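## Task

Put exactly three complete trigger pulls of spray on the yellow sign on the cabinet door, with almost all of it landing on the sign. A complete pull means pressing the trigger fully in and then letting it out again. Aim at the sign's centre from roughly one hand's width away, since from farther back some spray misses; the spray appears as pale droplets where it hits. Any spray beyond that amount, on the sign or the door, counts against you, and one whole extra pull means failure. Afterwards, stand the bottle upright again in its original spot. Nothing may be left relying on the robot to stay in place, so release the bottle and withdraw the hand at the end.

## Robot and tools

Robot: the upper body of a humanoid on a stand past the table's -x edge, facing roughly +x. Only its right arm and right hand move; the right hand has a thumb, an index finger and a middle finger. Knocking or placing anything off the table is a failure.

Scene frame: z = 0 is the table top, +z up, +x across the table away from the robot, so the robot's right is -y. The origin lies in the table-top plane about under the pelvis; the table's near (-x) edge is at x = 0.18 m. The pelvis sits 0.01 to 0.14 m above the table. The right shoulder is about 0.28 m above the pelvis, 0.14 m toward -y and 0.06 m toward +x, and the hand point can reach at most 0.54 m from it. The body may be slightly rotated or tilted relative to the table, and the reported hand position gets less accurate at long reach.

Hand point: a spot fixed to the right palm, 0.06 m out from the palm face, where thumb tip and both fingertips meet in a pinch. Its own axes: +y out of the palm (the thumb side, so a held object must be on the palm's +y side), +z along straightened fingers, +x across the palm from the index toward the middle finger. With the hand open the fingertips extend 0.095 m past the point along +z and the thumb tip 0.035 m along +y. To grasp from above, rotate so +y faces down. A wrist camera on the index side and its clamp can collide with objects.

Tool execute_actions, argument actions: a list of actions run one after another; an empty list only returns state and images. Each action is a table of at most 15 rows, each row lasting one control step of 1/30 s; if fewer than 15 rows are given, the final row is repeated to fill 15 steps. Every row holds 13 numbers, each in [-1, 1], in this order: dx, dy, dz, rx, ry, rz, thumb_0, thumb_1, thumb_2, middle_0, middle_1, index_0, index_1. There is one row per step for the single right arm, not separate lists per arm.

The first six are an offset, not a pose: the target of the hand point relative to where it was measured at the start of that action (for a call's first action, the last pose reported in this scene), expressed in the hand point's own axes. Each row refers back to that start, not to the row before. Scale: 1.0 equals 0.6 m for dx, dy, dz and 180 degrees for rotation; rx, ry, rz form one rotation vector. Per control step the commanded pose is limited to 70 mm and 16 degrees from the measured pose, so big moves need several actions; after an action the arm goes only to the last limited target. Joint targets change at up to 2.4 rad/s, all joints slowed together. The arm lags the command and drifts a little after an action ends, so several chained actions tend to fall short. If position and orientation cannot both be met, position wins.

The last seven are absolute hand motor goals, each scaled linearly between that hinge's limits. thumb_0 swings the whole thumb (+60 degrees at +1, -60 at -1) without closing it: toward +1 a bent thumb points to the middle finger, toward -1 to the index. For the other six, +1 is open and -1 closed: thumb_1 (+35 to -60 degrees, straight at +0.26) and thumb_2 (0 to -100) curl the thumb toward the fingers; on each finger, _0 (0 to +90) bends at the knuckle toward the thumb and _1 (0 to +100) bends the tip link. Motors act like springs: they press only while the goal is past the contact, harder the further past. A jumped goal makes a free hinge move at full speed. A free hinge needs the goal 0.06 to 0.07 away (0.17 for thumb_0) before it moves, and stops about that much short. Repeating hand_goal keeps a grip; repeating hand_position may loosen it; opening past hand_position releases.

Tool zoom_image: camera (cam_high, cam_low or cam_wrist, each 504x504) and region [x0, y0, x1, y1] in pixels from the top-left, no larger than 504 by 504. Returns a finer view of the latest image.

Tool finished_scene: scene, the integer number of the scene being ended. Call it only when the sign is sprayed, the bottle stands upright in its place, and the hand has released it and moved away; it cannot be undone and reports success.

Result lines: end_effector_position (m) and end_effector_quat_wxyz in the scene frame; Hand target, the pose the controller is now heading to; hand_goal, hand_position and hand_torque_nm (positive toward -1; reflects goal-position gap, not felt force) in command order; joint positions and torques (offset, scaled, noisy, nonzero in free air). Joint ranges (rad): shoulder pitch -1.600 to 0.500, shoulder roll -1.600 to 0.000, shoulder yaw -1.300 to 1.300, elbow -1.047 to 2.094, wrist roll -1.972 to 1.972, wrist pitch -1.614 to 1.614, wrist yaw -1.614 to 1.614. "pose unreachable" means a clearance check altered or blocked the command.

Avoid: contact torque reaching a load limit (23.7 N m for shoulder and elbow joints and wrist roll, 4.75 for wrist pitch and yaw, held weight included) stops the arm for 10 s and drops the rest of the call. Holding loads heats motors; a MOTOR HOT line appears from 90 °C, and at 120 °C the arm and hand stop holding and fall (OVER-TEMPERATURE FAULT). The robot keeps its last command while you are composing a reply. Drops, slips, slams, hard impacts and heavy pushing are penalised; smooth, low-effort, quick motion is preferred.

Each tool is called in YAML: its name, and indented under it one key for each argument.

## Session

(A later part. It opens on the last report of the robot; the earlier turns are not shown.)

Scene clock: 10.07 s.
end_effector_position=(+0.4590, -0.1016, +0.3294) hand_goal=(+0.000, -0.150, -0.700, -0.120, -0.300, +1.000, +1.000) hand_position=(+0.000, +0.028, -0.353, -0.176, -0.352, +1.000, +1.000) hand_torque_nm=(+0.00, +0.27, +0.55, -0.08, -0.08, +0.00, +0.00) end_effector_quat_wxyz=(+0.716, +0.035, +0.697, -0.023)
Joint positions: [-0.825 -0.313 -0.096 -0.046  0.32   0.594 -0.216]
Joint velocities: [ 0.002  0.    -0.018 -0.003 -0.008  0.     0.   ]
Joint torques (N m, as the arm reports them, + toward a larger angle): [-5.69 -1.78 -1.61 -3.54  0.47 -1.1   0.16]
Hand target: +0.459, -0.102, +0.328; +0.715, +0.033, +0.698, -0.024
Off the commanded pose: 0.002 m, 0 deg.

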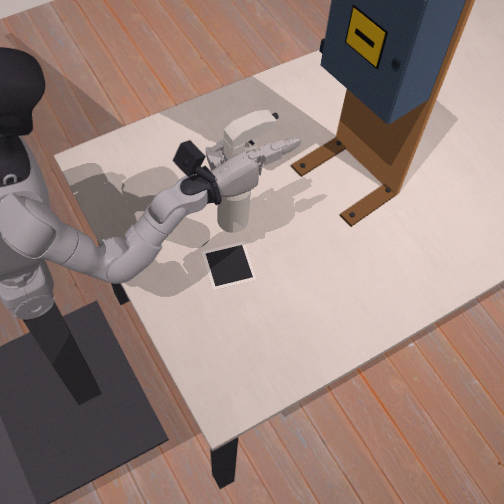

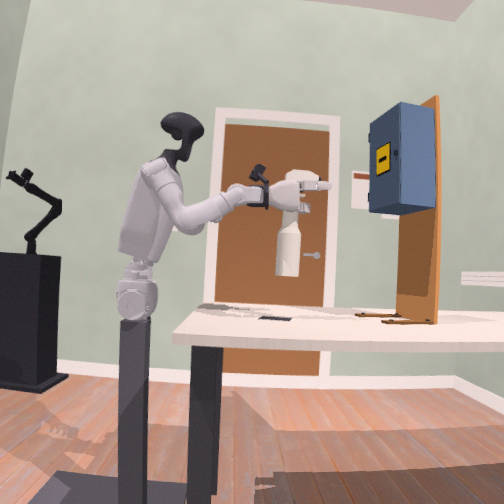

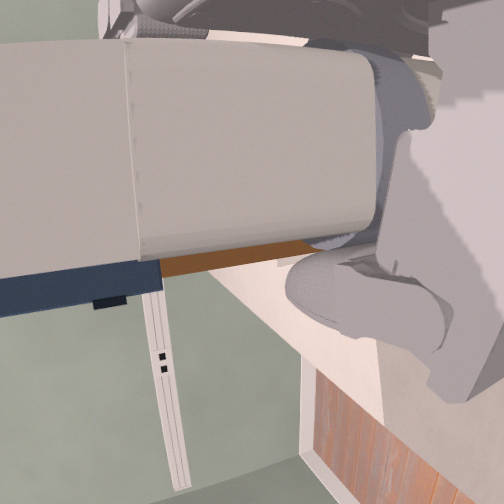

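execute_actions:
  actions:
    - [[-0.004,0.003,0.004,-0.002,0,0,0,-0.15,-0.7,-0.22,-0.4,0.97,0.97],[-0.01,0.007,0.01,-0.005,0,0,0,-0.15,-0.7,-0.22,-0.4,0.94,0.94],[-0.016,0.011,0.017,-0.008,0,0,0,-0.15,-0.7,-0.22,-0.4,0.9,0.9],[-0.022,0.015,0.024,-0.011,0,0,0,-0.15,-0.7,-0.22,-0.4,0.86,0.86],[-0.028,0.019,0.031,-0.014,0,0,0,-0.15,-0.7,-0.22,-0.4,0.82,0.82],[-0.034,0.023,0.038,-0.017,0,0,0,-0.15,-0.7,-0.22,-0.4,0.78,0.78],[-0.04,0.027,0.045,-0.02,0,0,0,-0.15,-0.7,-0.22,-0.4,0.74,0.74],[-0.046,0.031,0.052,-0.023,0,0,0,-0.15,-0.7,-0.22,-0.4,0.7,0.7],[-0.052,0.035,0.059,-0.026,0,0,0,-0.15,-0.7,-0.22,-0.4,0.66,0.66],[-0.058,0.039,0.066,-0.029,0,0,0,-0.15,-0.7,-0.22,-0.4,0.62,0.62],[-0.064,0.043,0.073,-0.032,0,0,0,-0.15,-0.7,-0.22,-0.4,0.58,0.58],[-0.07,0.047,0.08,-0.035,0,0,0,-0.15,-0.7,-0.22,-0.4,0.55,0.55],[-0.076,0.051,0.086,-0.038,0,0,0,-0.15,-0.7,-0.22,-0.4,0.52,0.52],[-0.08,0.055,0.091,-0.041,0,0,0,-0.15,-0.7,-0.22,-0.4,0.5,0.5],[-0.083,0.058,0.095,-0.043,0,0,0,-0.15,-0.7,-0.22,-0.4,0.5,0.5]]

execute_actions:
  actions: []

zoom_image:
  camera: "cam_low"
  region: [260, 100, 420, 260]

zoom_image:
  camera: "cam_high"
  region: [220, 0, 420, 200]

Scene clock: 11.10 s.
end_effector_position=(+0.5034, -0.0722, +0.3759) hand_goal=(+0.000, -0.150, -0.700, -0.220, -0.400, +0.500, +0.500) hand_position=(+0.000, +0.028, -0.368, -0.176, -0.351, +0.600, +0.595) hand_torque_nm=(+0.00, +0.27, +0.52, +0.06, +0.08, +0.07, +0.07) end_effector_quat_wxyz=(+0.715, -0.002, +0.699, +0.016)
Joint positions: [-1.201 -0.321 -0.072  0.382  0.303  0.544 -0.108]
Joint velocities: [-0.913 -0.009  0.057  1.345 -0.115 -0.413  0.333]
Joint torques (N m, as the arm reports them, + toward a larger angle): [-7.32 -1.76 -1.44 -3.52  0.43 -1.07  0.16]
Hand target: +0.511, -0.067, +0.381; +0.714, -0.012, +0.700, +0.020
Off the commanded pose: 0.015 m, 2 deg.

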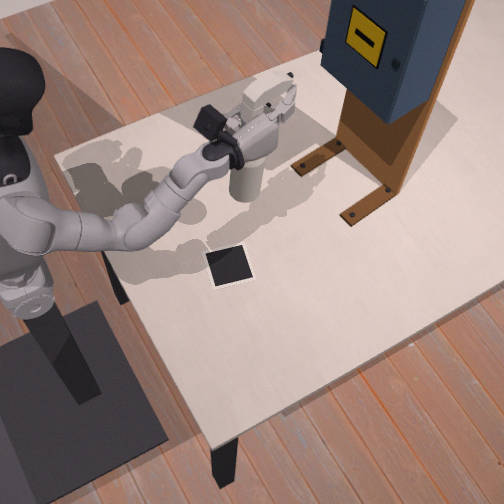

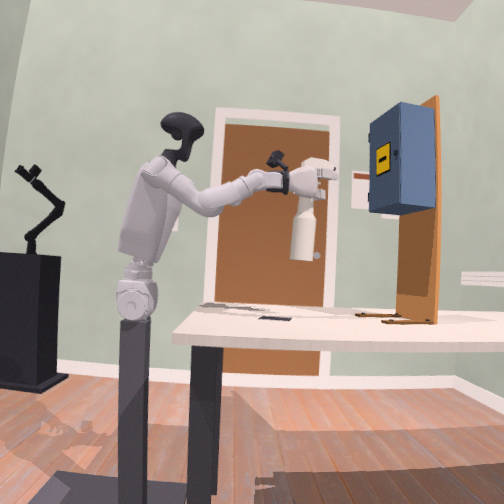

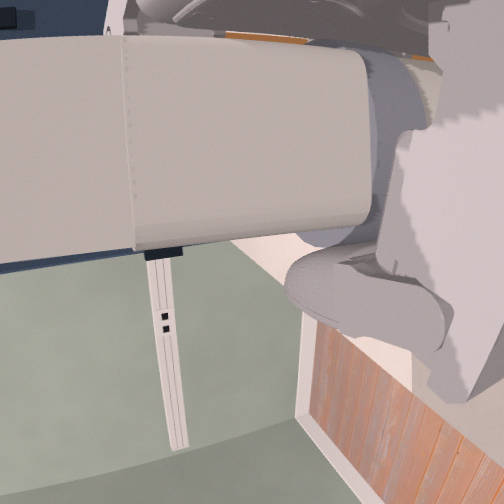

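Scene clock: 11.10 s.
end_effector_position=(+0.5034, -0.0722, +0.3759) hand_goal=(+0.000, -0.150, -0.700, -0.220, -0.400, +0.500, +0.500) hand_position=(+0.000, +0.028, -0.368, -0.176, -0.351, +0.600, +0.595) hand_torque_nm=(+0.00, +0.27, +0.52, +0.06, +0.08, +0.07, +0.07) end_effector_quat_wxyz=(+0.715, -0.002, +0.699, +0.016)
Joint positions: [-1.201 -0.321 -0.072  0.382  0.303  0.544 -0.108]
Joint velocities: [-0.913 -0.009  0.057  1.345 -0.115 -0.413  0.333]
Joint torques (N m, as the arm reports them, + toward a larger angle): [-7.32 -1.76 -1.44 -3.52  0.43 -1.07  0.16]
Hand target: +0.511, -0.067, +0.381; +0.714, -0.012, +0.700, +0.020
Off the commanded pose: 0.015 m, 2 deg.

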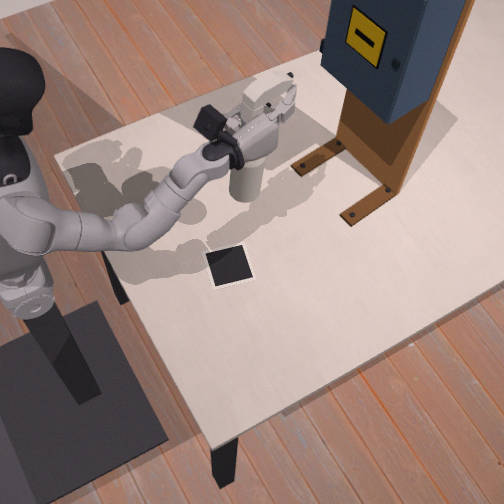

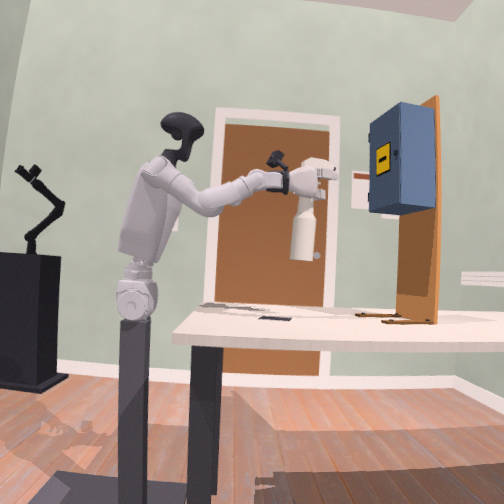

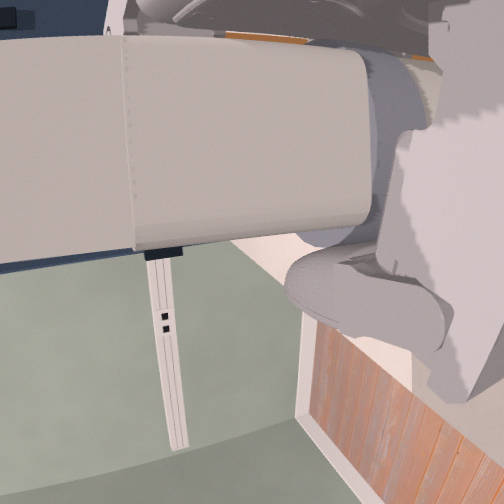

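Region (260, 100, 420, 260) of cam_low's 504x504 image, scaled by 3.150, with more detail than that image has.

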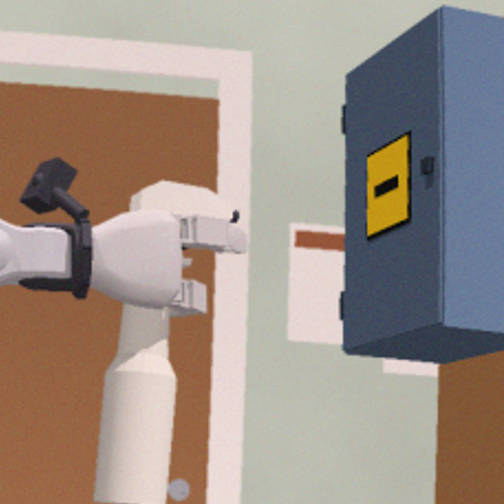

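Region (220, 0, 420, 200) of cam_high's 504x504 image, scaled by 2.520, with more detail than that image has.

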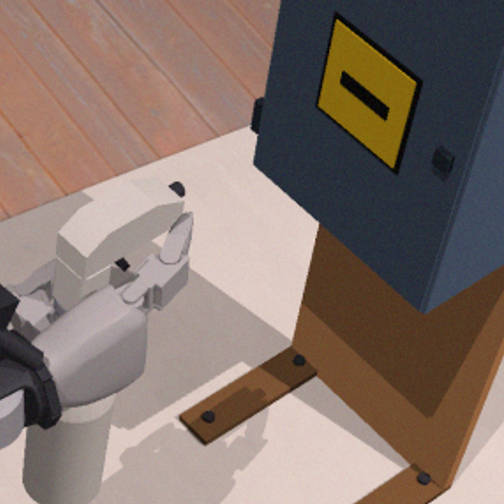

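execute_actions:
  actions: []

zoom_image:
  camera: "cam_low"
  region: [260, 100, 420, 260]

zoom_image:
  camera: "cam_high"
  region: [220, 0, 420, 200]

Scene clock: 11.23 s.
end_effector_position=(+0.5102, -0.0663, +0.3866) hand_goal=(+0.000, -0.150, -0.700, -0.220, -0.400, +0.500, +0.500) hand_position=(+0.000, +0.028, -0.368, -0.176, -0.351, +0.561, +0.555) hand_torque_nm=(+0.00, +0.27, +0.53, +0.06, +0.08, +0.08, +0.08) end_effector_quat_wxyz=(+0.719, -0.010, +0.695, +0.023)
Joint positions: [-1.274 -0.32  -0.067  0.48   0.293  0.508 -0.083]
Joint velocities: [-0.132  0.003 -0.006  0.115 -0.003 -0.106  0.05 ]
Joint torques (N m, as the arm reports them, + toward a larger angle): [-6.73 -1.86 -1.33 -3.31  0.45 -0.98  0.1 ]
Hand target: +0.511, -0.067, +0.381; +0.714, -0.012, +0.700, +0.020
Off the commanded pose: 0.011 m, 1 deg.

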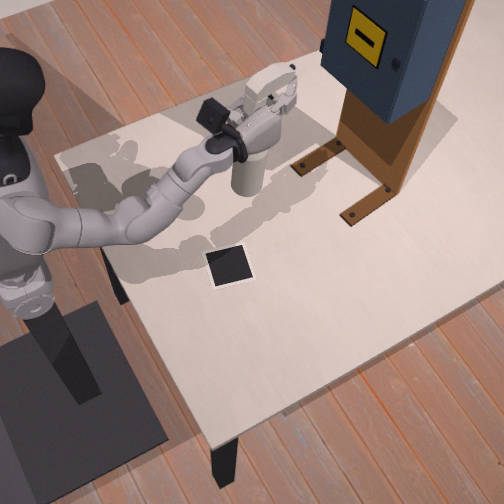

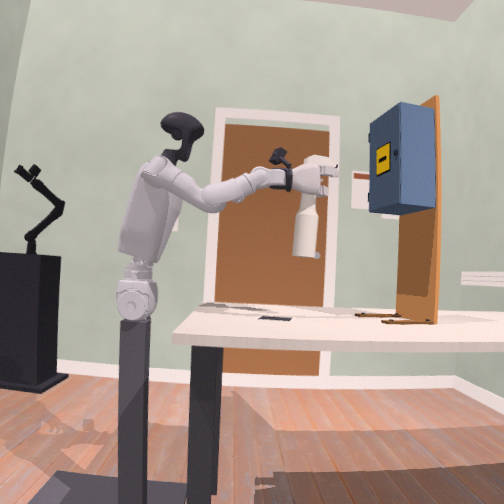

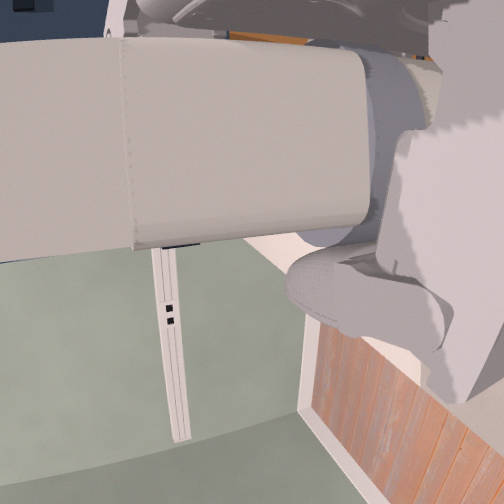

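Region (260, 100, 420, 260) of cam_low's 504x504 image, scaled by 3.150, with more detail than that image has.

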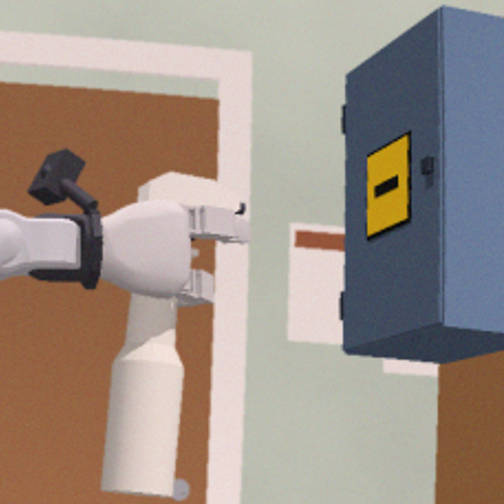

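Region (220, 0, 420, 200) of cam_high's 504x504 image, scaled by 2.520, with more detail than that image has.

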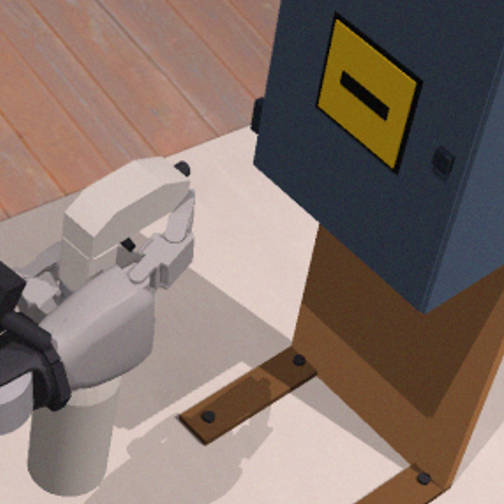

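execute_actions:
  actions:
    - [[-0.004,-0.004,0,0,0,0,0,-0.15,-0.7,-0.22,-0.4,0.5,0.5],[-0.009,-0.01,0.001,0,0,0,0,-0.15,-0.7,-0.22,-0.4,0.5,0.5],[-0.015,-0.016,0.002,0,0,0,0,-0.15,-0.7,-0.22,-0.4,0.5,0.5],[-0.021,-0.022,0.003,0,0,0,0,-0.15,-0.7,-0.22,-0.4,0.5,0.5],[-0.027,-0.029,0.004,0,0,0,0,-0.15,-0.7,-0.22,-0.4,0.5,0.5],[-0.033,-0.036,0.005,0,0,0,0,-0.15,-0.7,-0.22,-0.4,0.5,0.5],[-0.039,-0.043,0.006,0,0,0,0,-0.15,-0.7,-0.22,-0.4,0.5,0.5],[-0.045,-0.05,0.007,0,0,0,0,-0.15,-0.7,-0.22,-0.4,0.5,0.5],[-0.051,-0.057,0.008,0,0,0,0,-0.15,-0.7,-0.22,-0.4,0.5,0.5],[-0.056,-0.063,0.009,0,0,0,0,-0.15,-0.7,-0.22,-0.4,0.5,0.5],[-0.06,-0.068,0.01,0,0,0,0,-0.15,-0.7,-0.22,-0.4,0.5,0.5],[-0.062,-0.072,0.01,0,0,0,0,-0.15,-0.7,-0.22,-0.4,0.5,0.5]]

Scene clock: 12.97 s.
end_effector_position=(+0.5173, -0.1108, +0.4288) hand_goal=(+0.000, -0.150, -0.700, -0.220, -0.400, +0.500, +0.500) hand_position=(+0.000, +0.028, -0.368, -0.176, -0.351, +0.556, +0.551) hand_torque_nm=(+0.00, +0.27, +0.53, +0.06, +0.08, +0.08, +0.08) end_effector_quat_wxyz=(+0.724, -0.007, +0.689, +0.018)
Joint positions: [-1.425 -0.473 -0.113  0.643  0.303  0.53   0.049]
Joint velocities: [-0.091 -0.064  0.     0.181 -0.005 -0.083  0.105]
Joint torques (N m, as the arm reports them, + toward a larger angle): [-7.12 -1.64 -1.41 -3.31  0.71 -0.96  0.21]
Hand target: +0.518, -0.108, +0.424; +0.719, -0.011, +0.694, +0.024
Off the commanded pose: 0.006 m, 1 deg.

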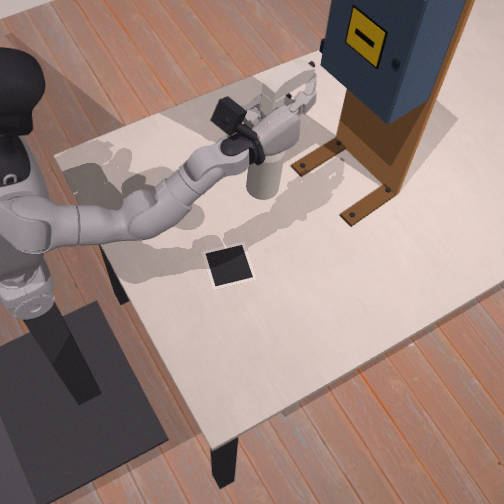

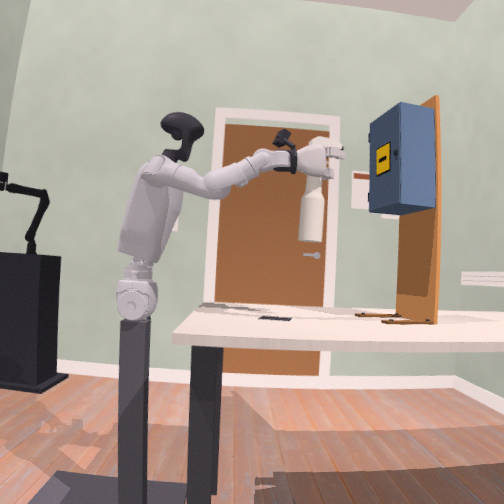

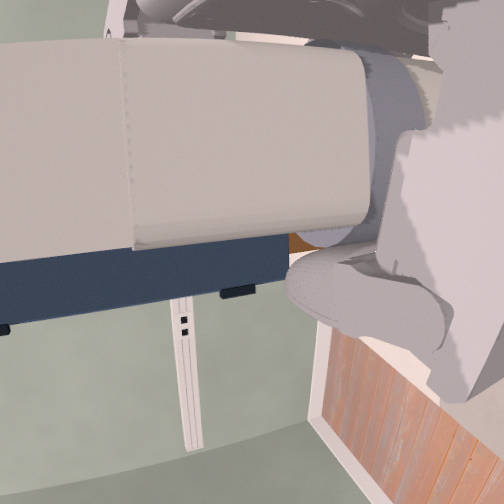

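execute_actions:
  actions: []

zoom_image:
  camera: "cam_low"
  region: [260, 100, 420, 260]

zoom_image:
  camera: "cam_high"
  region: [220, 0, 420, 200]

Scene clock: 13.07 s.
end_effector_position=(+0.5176, -0.1100, +0.4269) hand_goal=(+0.000, -0.150, -0.700, -0.220, -0.400, +0.500, +0.500) hand_position=(+0.000, +0.028, -0.368, -0.176, -0.351, +0.556, +0.551) hand_torque_nm=(+0.00, +0.27, +0.53, +0.06, +0.08, +0.08, +0.08) end_effector_quat_wxyz=(+0.722, -0.008, +0.692, +0.021)
Joint positions: [-1.426 -0.471 -0.113  0.653  0.303  0.528  0.055]
Joint velocities: [0.017 0.048 0.005 0.04  0.003 0.    0.025]
Joint torques (N m, as the arm reports them, + toward a larger angle): [-7.33 -2.01 -1.36 -3.66  0.77 -1.02  0.14]
Hand target: +0.518, -0.108, +0.424; +0.719, -0.011, +0.694, +0.024
Off the commanded pose: 0.004 m, 1 deg.

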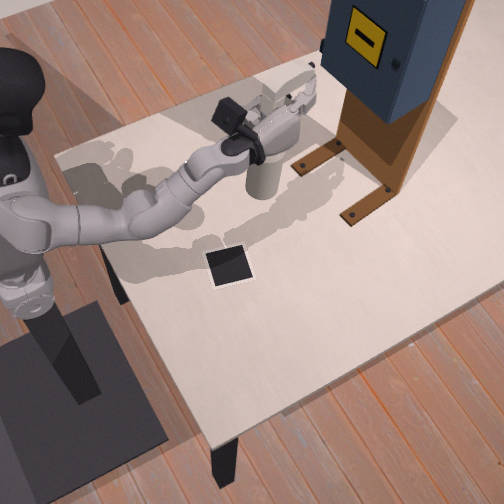

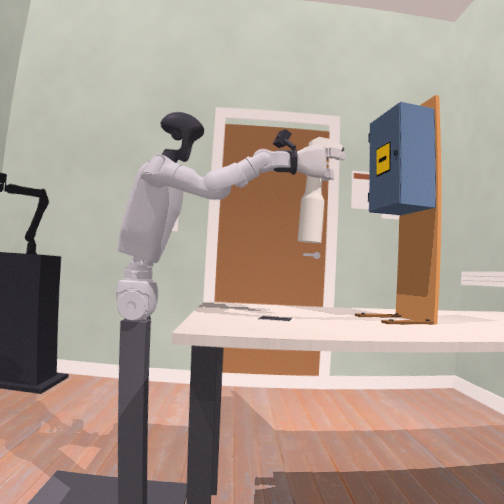

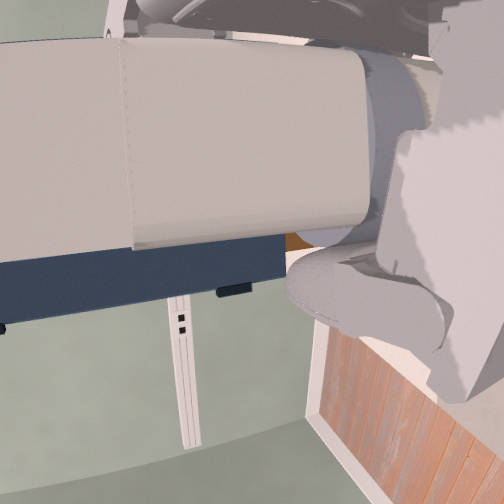

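Region (260, 100, 420, 260) of cam_low's 504x504 image, scaled by 3.150, with more detail than that image has.

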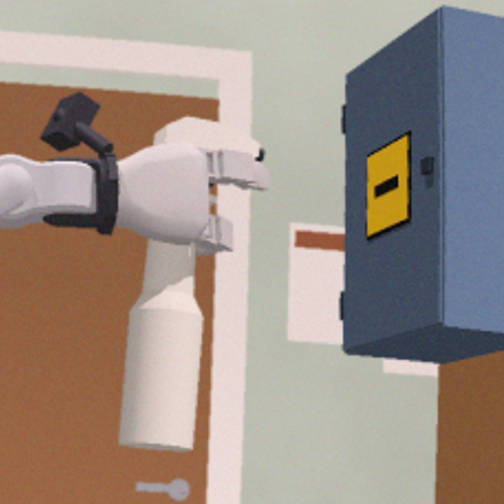

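Region (220, 0, 420, 200) of cam_high's 504x504 image, scaled by 2.520, with more detail than that image has.

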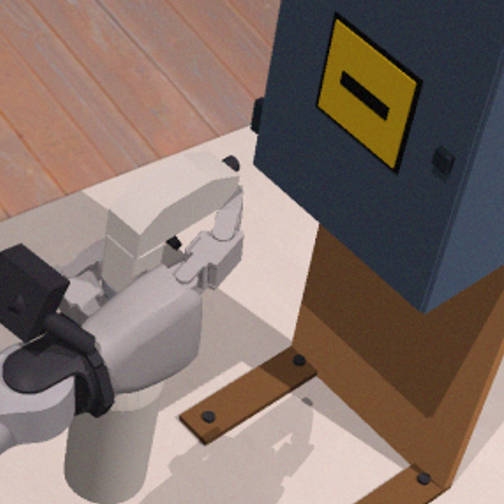

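execute_actions:
  actions:
    - [[0,0,0.003,0.004,-0.001,0,0,-0.15,-0.7,-0.22,-0.4,0.49,0.45],[0,0,0.006,0.008,-0.002,0,0,-0.15,-0.7,-0.22,-0.4,0.48,0.4],[0,0,0.009,0.012,-0.004,0,0,-0.15,-0.7,-0.22,-0.4,0.47,0.35],[0,0,0.012,0.016,-0.005,0,0,-0.15,-0.7,-0.22,-0.4,0.46,0.3],[0,0,0.015,0.02,-0.006,0,0,-0.15,-0.7,-0.22,-0.4,0.45,0.25],[0,0,0.018,0.024,-0.008,0,0,-0.15,-0.7,-0.22,-0.4,0.44,0.2],[0,0,0.021,0.027,-0.009,0,0,-0.15,-0.7,-0.22,-0.4,0.43,0.15],[0,0,0.024,0.03,-0.01,0,0,-0.15,-0.7,-0.22,-0.4,0.42,0.1],[0,0,0.025,0.03,-0.01,0,0,-0.15,-0.7,-0.22,-0.4,0.41,0.05],[0,0,0.025,0.03,-0.01,0,0,-0.15,-0.7,-0.22,-0.4,0.4,0.0]]

zoom_image:
  camera: "cam_low"
  region: [260, 100, 420, 260]

zoom_image:
  camera: "cam_high"
  region: [220, 0, 420, 200]

Scene clock: 14.17 s.
end_effector_position=(+0.5316, -0.1084, +0.4271) hand_goal=(+0.000, -0.150, -0.700, -0.220, -0.400, +0.400, +0.000) hand_position=(+0.000, +0.029, -0.373, -0.176, -0.351, +0.498, +0.072) hand_torque_nm=(+0.00, +0.27, +0.52, +0.06, +0.08, +0.14, +0.10) end_effector_quat_wxyz=(+0.731, +0.027, +0.682, -0.007)
Joint positions: [-1.457 -0.423 -0.112  0.735  0.276  0.436 -0.051]
Joint velocities: [-0.015  0.002 -0.009  0.02  -0.008 -0.015  0.   ]
Joint torques (N m, as the arm reports them, + toward a larger angle): [-7.84 -2.28 -1.18 -3.94  0.51 -1.1   0.02]
Hand target: +0.532, -0.109, +0.427; +0.732, +0.026, +0.681, -0.011
Off the commanded pose: 0.002 m, 0 deg.

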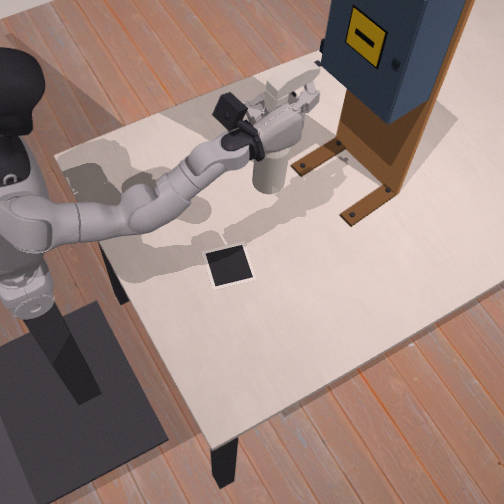

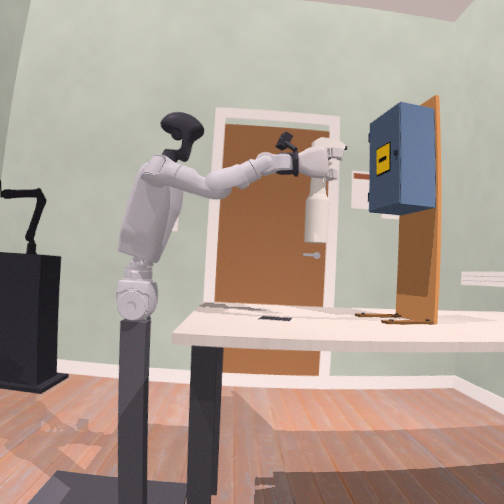

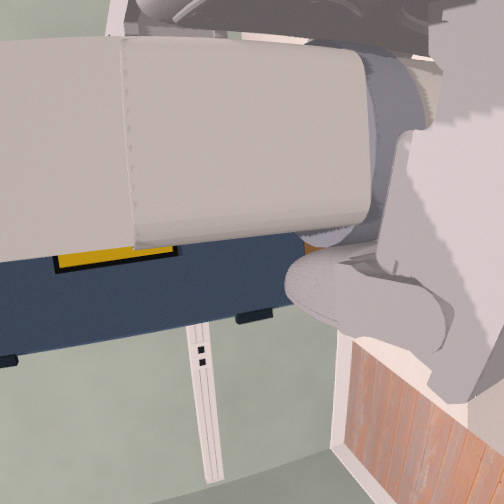

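Region (260, 100, 420, 260) of cam_low's 504x504 image, scaled by 3.150, with more detail than that image has.

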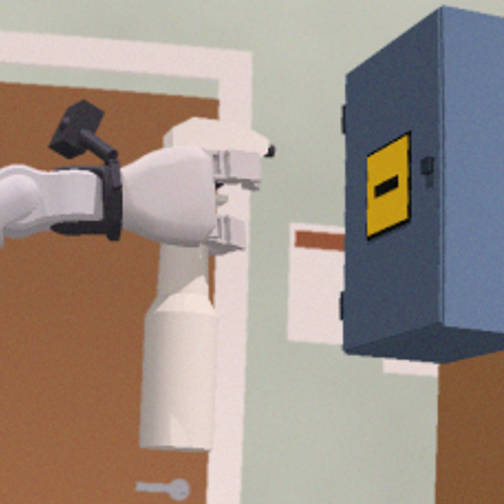

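Region (220, 0, 420, 200) of cam_high's 504x504 image, scaled by 2.520, with more detail than that image has.

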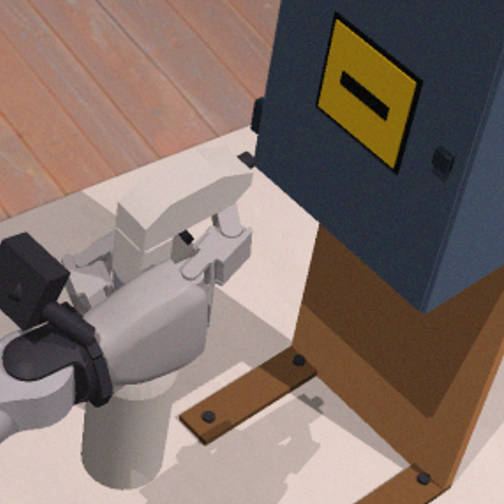

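execute_actions:
  actions:
    - [[0.003,0,0,0,0,0,0,-0.15,-0.7,-0.22,-0.4,0.39,-0.03],[0.006,0,0,0,0,0,0,-0.15,-0.7,-0.22,-0.4,0.38,-0.06],[0.009,0,0,0,0,0,0,-0.15,-0.7,-0.22,-0.4,0.37,-0.09],[0.012,0,0,0,0,0,0,-0.15,-0.7,-0.22,-0.4,0.36,-0.12],[0.015,0,0,0,0,0,0,-0.15,-0.7,-0.22,-0.4,0.35,-0.15],[0.018,0,0,0,0,0,0,-0.15,-0.7,-0.22,-0.4,0.34,-0.18],[0.02,0,0,0,0,0,0,-0.15,-0.7,-0.22,-0.4,0.33,-0.21],[0.02,0,0,0,0,0,0,-0.15,-0.7,-0.22,-0.4,0.32,-0.24],[0.02,0,0,0,0,0,0,-0.15,-0.7,-0.22,-0.4,0.31,-0.27],[0.02,0,0,0,0,0,0,-0.15,-0.7,-0.22,-0.4,0.3,-0.3]]

zoom_image:
  camera: "cam_low"
  region: [260, 100, 420, 260]

zoom_image:
  camera: "cam_high"
  region: [220, 0, 420, 200]

Scene clock: 14.97 s.
end_effector_position=(+0.5327, -0.1095, +0.4137) hand_goal=(+0.000, -0.150, -0.700, -0.220, -0.400, +0.300, -0.300) hand_position=(+0.000, +0.030, -0.375, -0.176, -0.351, +0.366, -0.242) hand_torque_nm=(+0.00, +0.27, +0.51, +0.06, +0.08, +0.08, +0.08) end_effector_quat_wxyz=(+0.729, +0.029, +0.683, -0.007)
Joint positions: [-1.422 -0.413 -0.111  0.745  0.276  0.395 -0.051]
Joint velocities: [-0.005 -0.011 -0.002  0.006  0.002 -0.004  0.   ]
Joint torques (N m, as the arm reports them, + toward a larger angle): [-7.8  -2.09 -1.21 -4.09  0.52 -1.11  0.12]
Hand target: +0.533, -0.108, +0.415; +0.731, +0.027, +0.682, -0.008
Off the commanded pose: 0.002 m, 0 deg.

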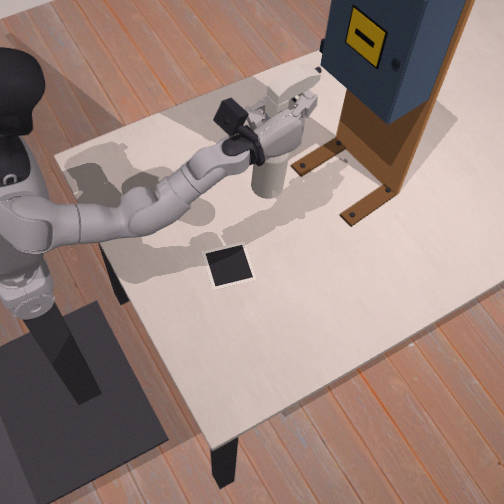

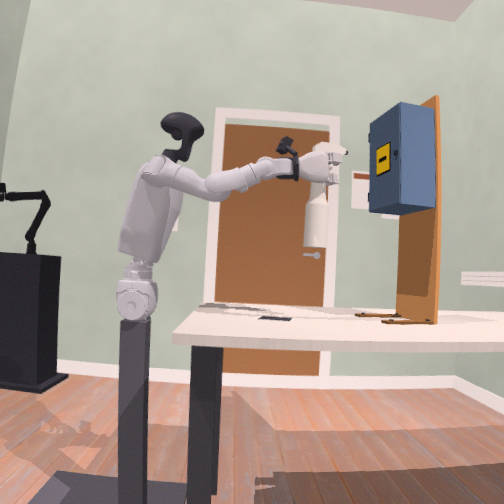

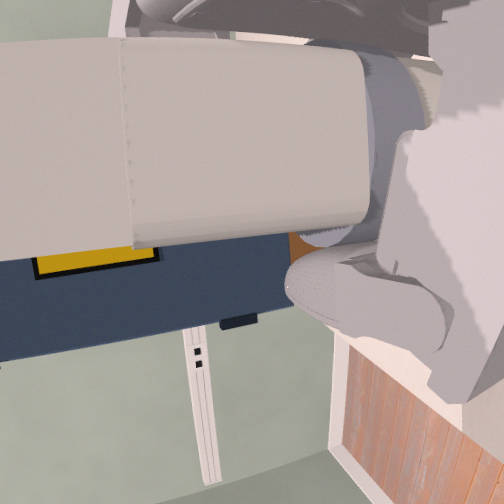

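Region (260, 100, 420, 260) of cam_low's 504x504 image, scaled by 3.150, with more detail than that image has.

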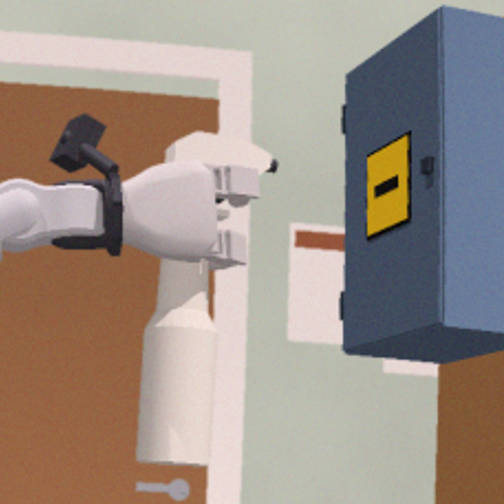

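Region (220, 0, 420, 200) of cam_high's 504x504 image, scaled by 2.520, with more detail than that image has.

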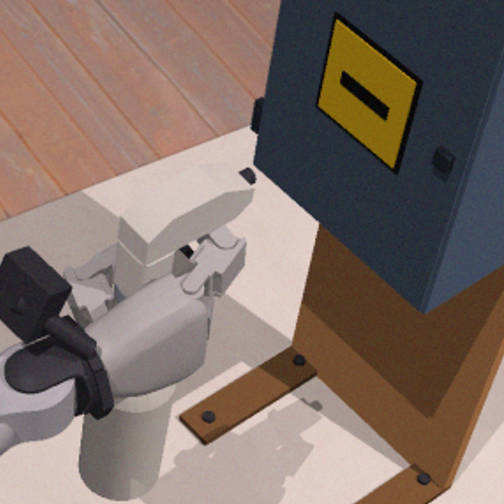

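execute_actions:
  actions:
    - [[-0.003,0.003,0,0,0,0,0,-0.15,-0.7,-0.22,-0.4,0.3,-0.3],[-0.006,0.006,0,0,0,0,0,-0.15,-0.7,-0.22,-0.4,0.3,-0.3],[-0.009,0.009,0,0,0,0,0,-0.15,-0.7,-0.22,-0.4,0.3,-0.3],[-0.011,0.011,0,0,0,0,0,-0.15,-0.7,-0.22,-0.4,0.3,-0.3],[-0.011,0.011,0,0,0,0,0,-0.15,-0.7,-0.22,-0.4,0.27,-0.34],[-0.011,0.011,0,0,0,0,0,-0.15,-0.7,-0.22,-0.4,0.24,-0.38],[-0.011,0.011,0,0,0,0,0,-0.15,-0.7,-0.22,-0.4,0.21,-0.42],[-0.011,0.011,0,0,0,0,0,-0.15,-0.7,-0.22,-0.4,0.18,-0.47],[-0.011,0.011,0,0,0,0,0,-0.15,-0.7,-0.22,-0.4,0.15,-0.52],[-0.011,0.011,0,0,0,0,0,-0.15,-0.7,-0.22,-0.4,0.12,-0.57],[-0.011,0.011,0,0,0,0,0,-0.15,-0.7,-0.22,-0.4,0.09,-0.62],[-0.011,0.011,0,0,0,0,0,-0.15,-0.7,-0.22,-0.4,0.06,-0.66],[-0.011,0.011,0,0,0,0,0,-0.15,-0.7,-0.22,-0.4,0.03,-0.71],[-0.011,0.011,0,0,0,0,0,-0.15,-0.7,-0.22,-0.4,0,-0.75]]

zoom_image:
  camera: "cam_low"
  region: [260, 100, 420, 260]

zoom_image:
  camera: "cam_high"
  region: [220, 0, 420, 200]

Scene clock: 15.80 s.
end_effector_position=(+0.5321, -0.1026, +0.4219) hand_goal=(+0.000, -0.150, -0.700, -0.220, -0.400, +0.000, -0.750) hand_position=(+0.000, +0.030, -0.375, -0.176, -0.351, +0.172, -0.581) hand_torque_nm=(+0.00, +0.27, +0.51, +0.06, +0.08, +0.19, +0.17) end_effector_quat_wxyz=(+0.731, +0.029, +0.682, -0.006)
Joint positions: [-1.442 -0.402 -0.109  0.727  0.276  0.424 -0.068]
Joint velocities: [-0.009  0.002 -0.003  0.006 -0.003  0.004  0.   ]
Joint torques (N m, as the arm reports them, + toward a larger angle): [-7.62 -2.09 -1.29 -4.    0.59 -0.97  0.01]
Hand target: +0.532, -0.103, +0.420; +0.729, +0.028, +0.684, -0.007
Off the commanded pose: 0.002 m, 0 deg.

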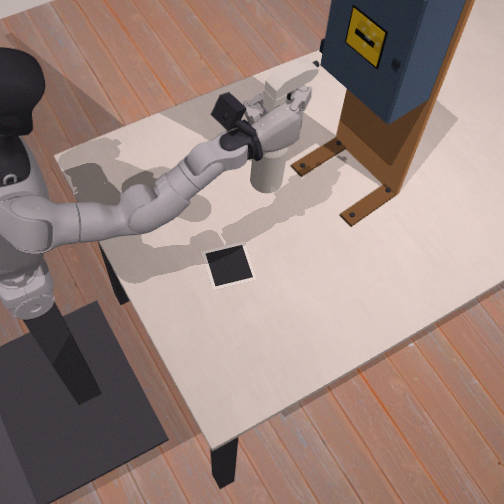

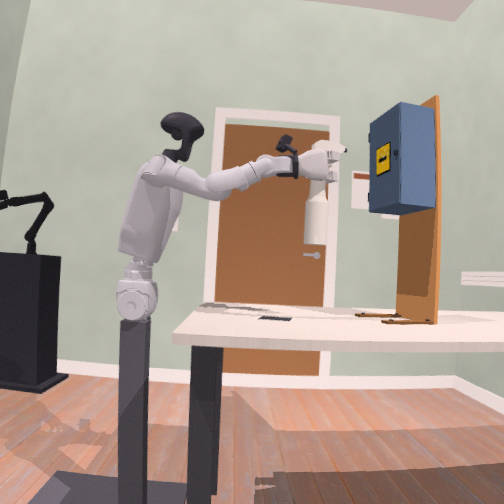

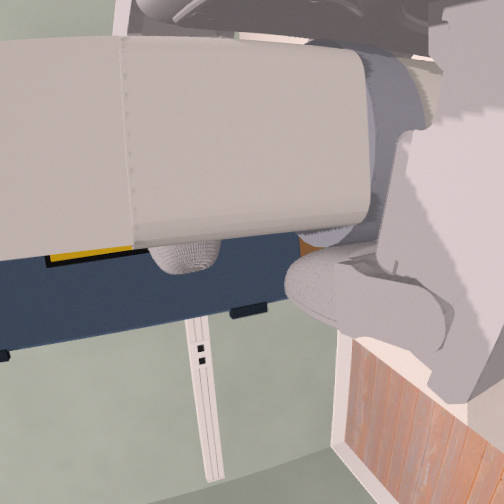

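Region (260, 100, 420, 260) of cam_low's 504x504 image, scaled by 3.150, with more detail than that image has.

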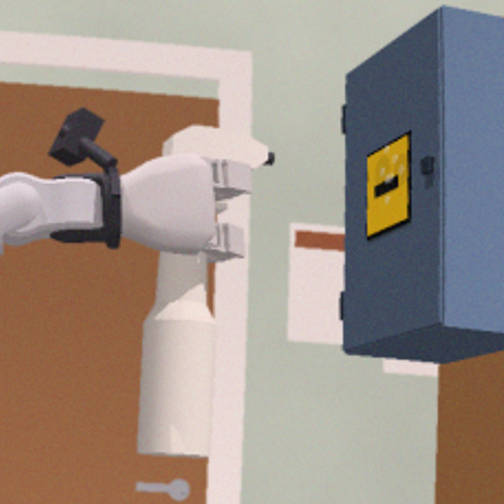

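Region (220, 0, 420, 200) of cam_high's 504x504 image, scaled by 2.520, with more detail than that image has.

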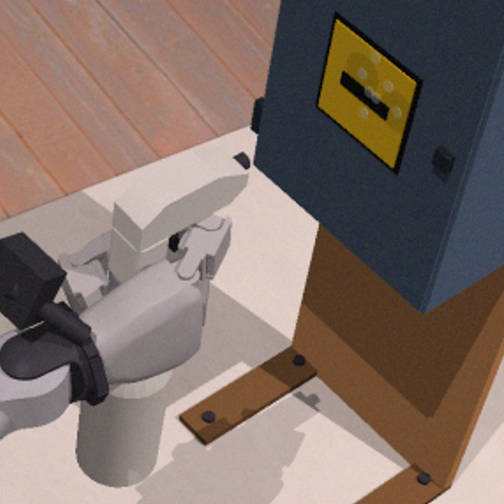

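execute_actions:
  actions:
    - [[0.006,0.003,0,0,0,0,0,-0.15,-0.7,-0.22,-0.4,0,-0.75],[0.011,0.005,0,0,0,0,0,-0.15,-0.7,-0.22,-0.4,0,-0.75],[0.014,0.006,0,0,0,0,0,-0.15,-0.7,-0.22,-0.4,0,-0.75],[0.014,0.006,0,0,0,0,0,-0.15,-0.7,-0.22,-0.4,0,-0.75],[0.014,0.006,0,0,0,0,0,-0.16,-0.7,-0.22,-0.4,-0.03,-0.775],[0.014,0.006,0,0,0,0,0,-0.17,-0.7,-0.22,-0.4,-0.06,-0.8],[0.014,0.006,0,0,0,0,0,-0.18,-0.7,-0.22,-0.4,-0.09,-0.825],[0.014,0.006,0,0,0,0,0,-0.19,-0.7,-0.22,-0.4,-0.12,-0.85],[0.014,0.006,0,0,0,0,0,-0.2,-0.7,-0.22,-0.4,-0.15,-0.875],[0.014,0.006,0,0,0,0,0,-0.21,-0.7,-0.22,-0.4,-0.18,-0.9],[0.014,0.006,0,0,0,0,0,-0.22,-0.7,-0.22,-0.4,-0.21,-0.925],[0.014,0.006,0,0,0,0,0,-0.23,-0.7,-0.22,-0.4,-0.24,-0.95],[0.014,0.006,0,0,0,0,0,-0.24,-0.7,-0.22,-0.4,-0.27,-0.975],[0.014,0.006,0,0,0,0,0,-0.25,-0.7,-0.22,-0.4,-0.3,-1]]

zoom_image:
  camera: "cam_low"
  region: [260, 100, 420, 260]

zoom_image:
  camera: "cam_high"
  region: [220, 0, 420, 200]

Scene clock: 16.63 s.
end_effector_position=(+0.5326, -0.0985, +0.4124) hand_goal=(+0.000, -0.250, -0.700, -0.220, -0.400, -0.300, -1.000) hand_position=(+0.000, +0.030, -0.376, -0.176, -0.351, +0.038, -0.746) hand_torque_nm=(+0.00, +0.42, +0.51, +0.06, +0.08, +0.48, +0.39) end_effector_quat_wxyz=(+0.729, +0.029, +0.684, -0.003)
Joint positions: [-1.419 -0.383 -0.106  0.729  0.276  0.398 -0.075]
Joint velocities: [-0.006 -0.002 -0.009  0.006 -0.009  0.     0.   ]
Joint torques (N m, as the arm reports them, + toward a larger angle): [-7.85 -2.17 -1.3  -4.06  0.47 -1.09  0.01]
Hand target: +0.533, -0.099, +0.414; +0.731, +0.029, +0.682, -0.006
Off the commanded pose: 0.001 m, 0 deg.

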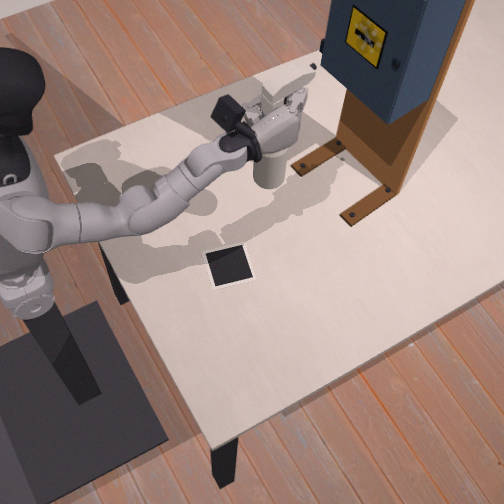

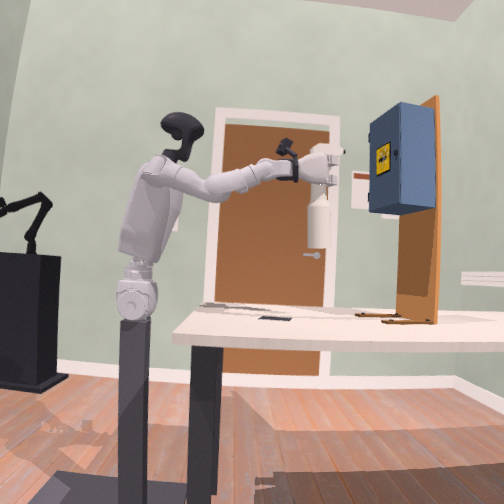

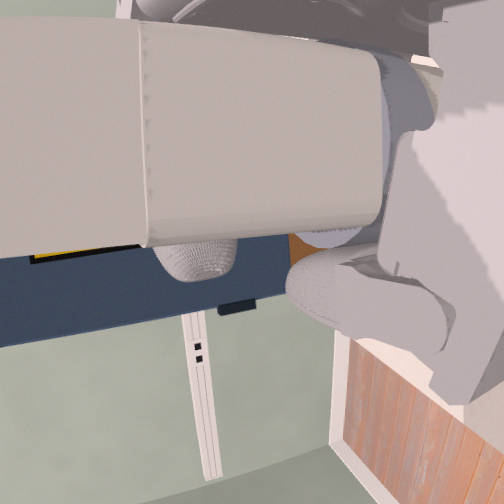

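Region (260, 100, 420, 260) of cam_low's 504x504 image, scaled by 3.150, with more detail than that image has.

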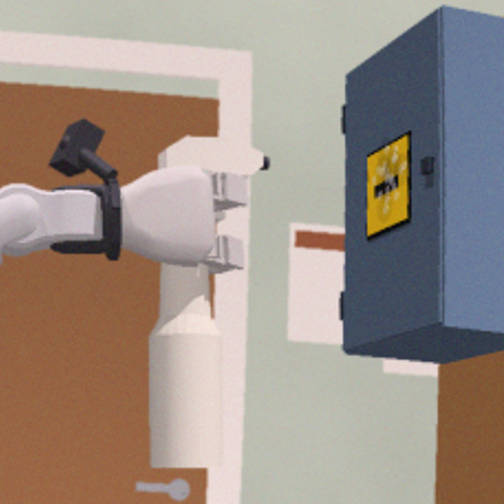

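Region (220, 0, 420, 200) of cam_high's 504x504 image, scaled by 2.520, with more detail than that image has.

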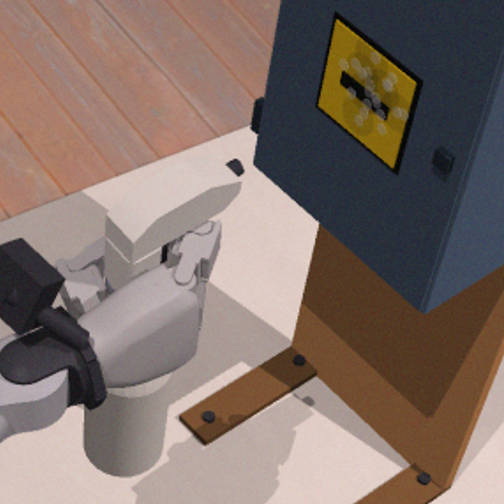

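execute_actions:
  actions: []

zoom_image:
  camera: "cam_high"
  region: [320, 0, 410, 80]

Scene clock: 16.73 s.
end_effector_position=(+0.5326, -0.0985, +0.4124) hand_goal=(+0.000, -0.250, -0.700, -0.220, -0.400, -0.300, -1.000) hand_position=(+0.000, +0.030, -0.376, -0.176, -0.351, +0.036, -0.750) hand_torque_nm=(+0.00, +0.42, +0.51, +0.06, +0.08, +0.48, +0.40) end_effector_quat_wxyz=(+0.729, +0.029, +0.684, -0.003)
Joint positions: [-1.419 -0.383 -0.106  0.729  0.276  0.398 -0.075]
Joint velocities: [ 0.     0.006 -0.008  0.008  0.     0.     0.   ]
Joint torques (N m, as the arm reports them, + toward a larger angle): [-7.9  -2.25 -1.22 -4.08  0.55 -1.1   0.03]
Hand target: +0.533, -0.099, +0.414; +0.731, +0.029, +0.682, -0.006
Off the commanded pose: 0.001 m, 0 deg.

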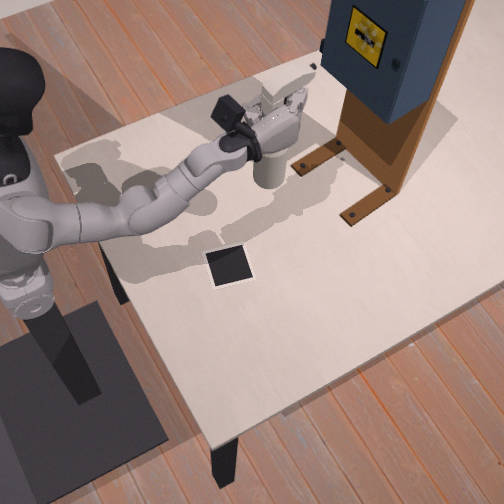

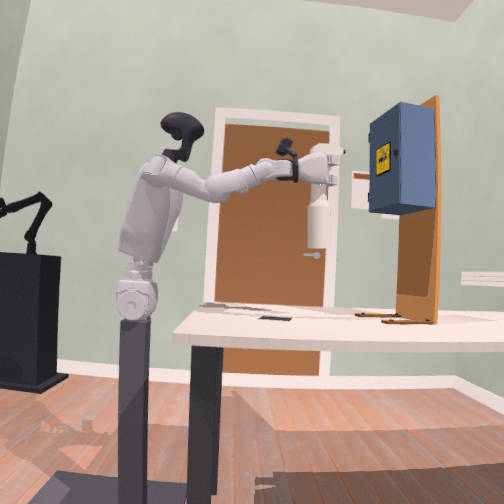

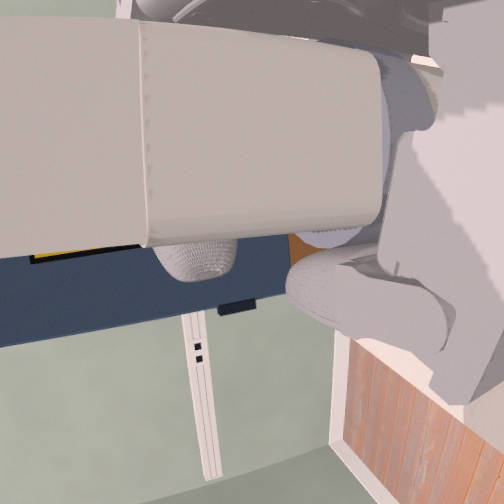

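Region (320, 0, 410, 80) of cam_high's 504x504 image, scaled by 5.600, with more detail than that image has.

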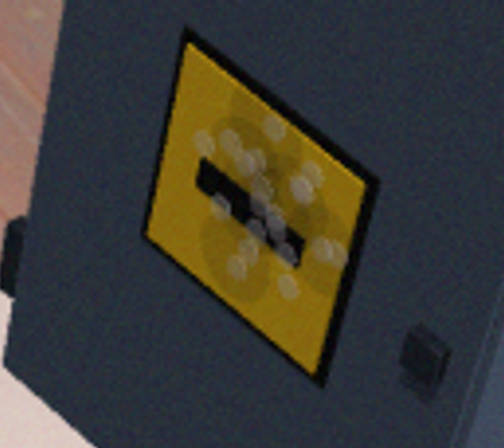

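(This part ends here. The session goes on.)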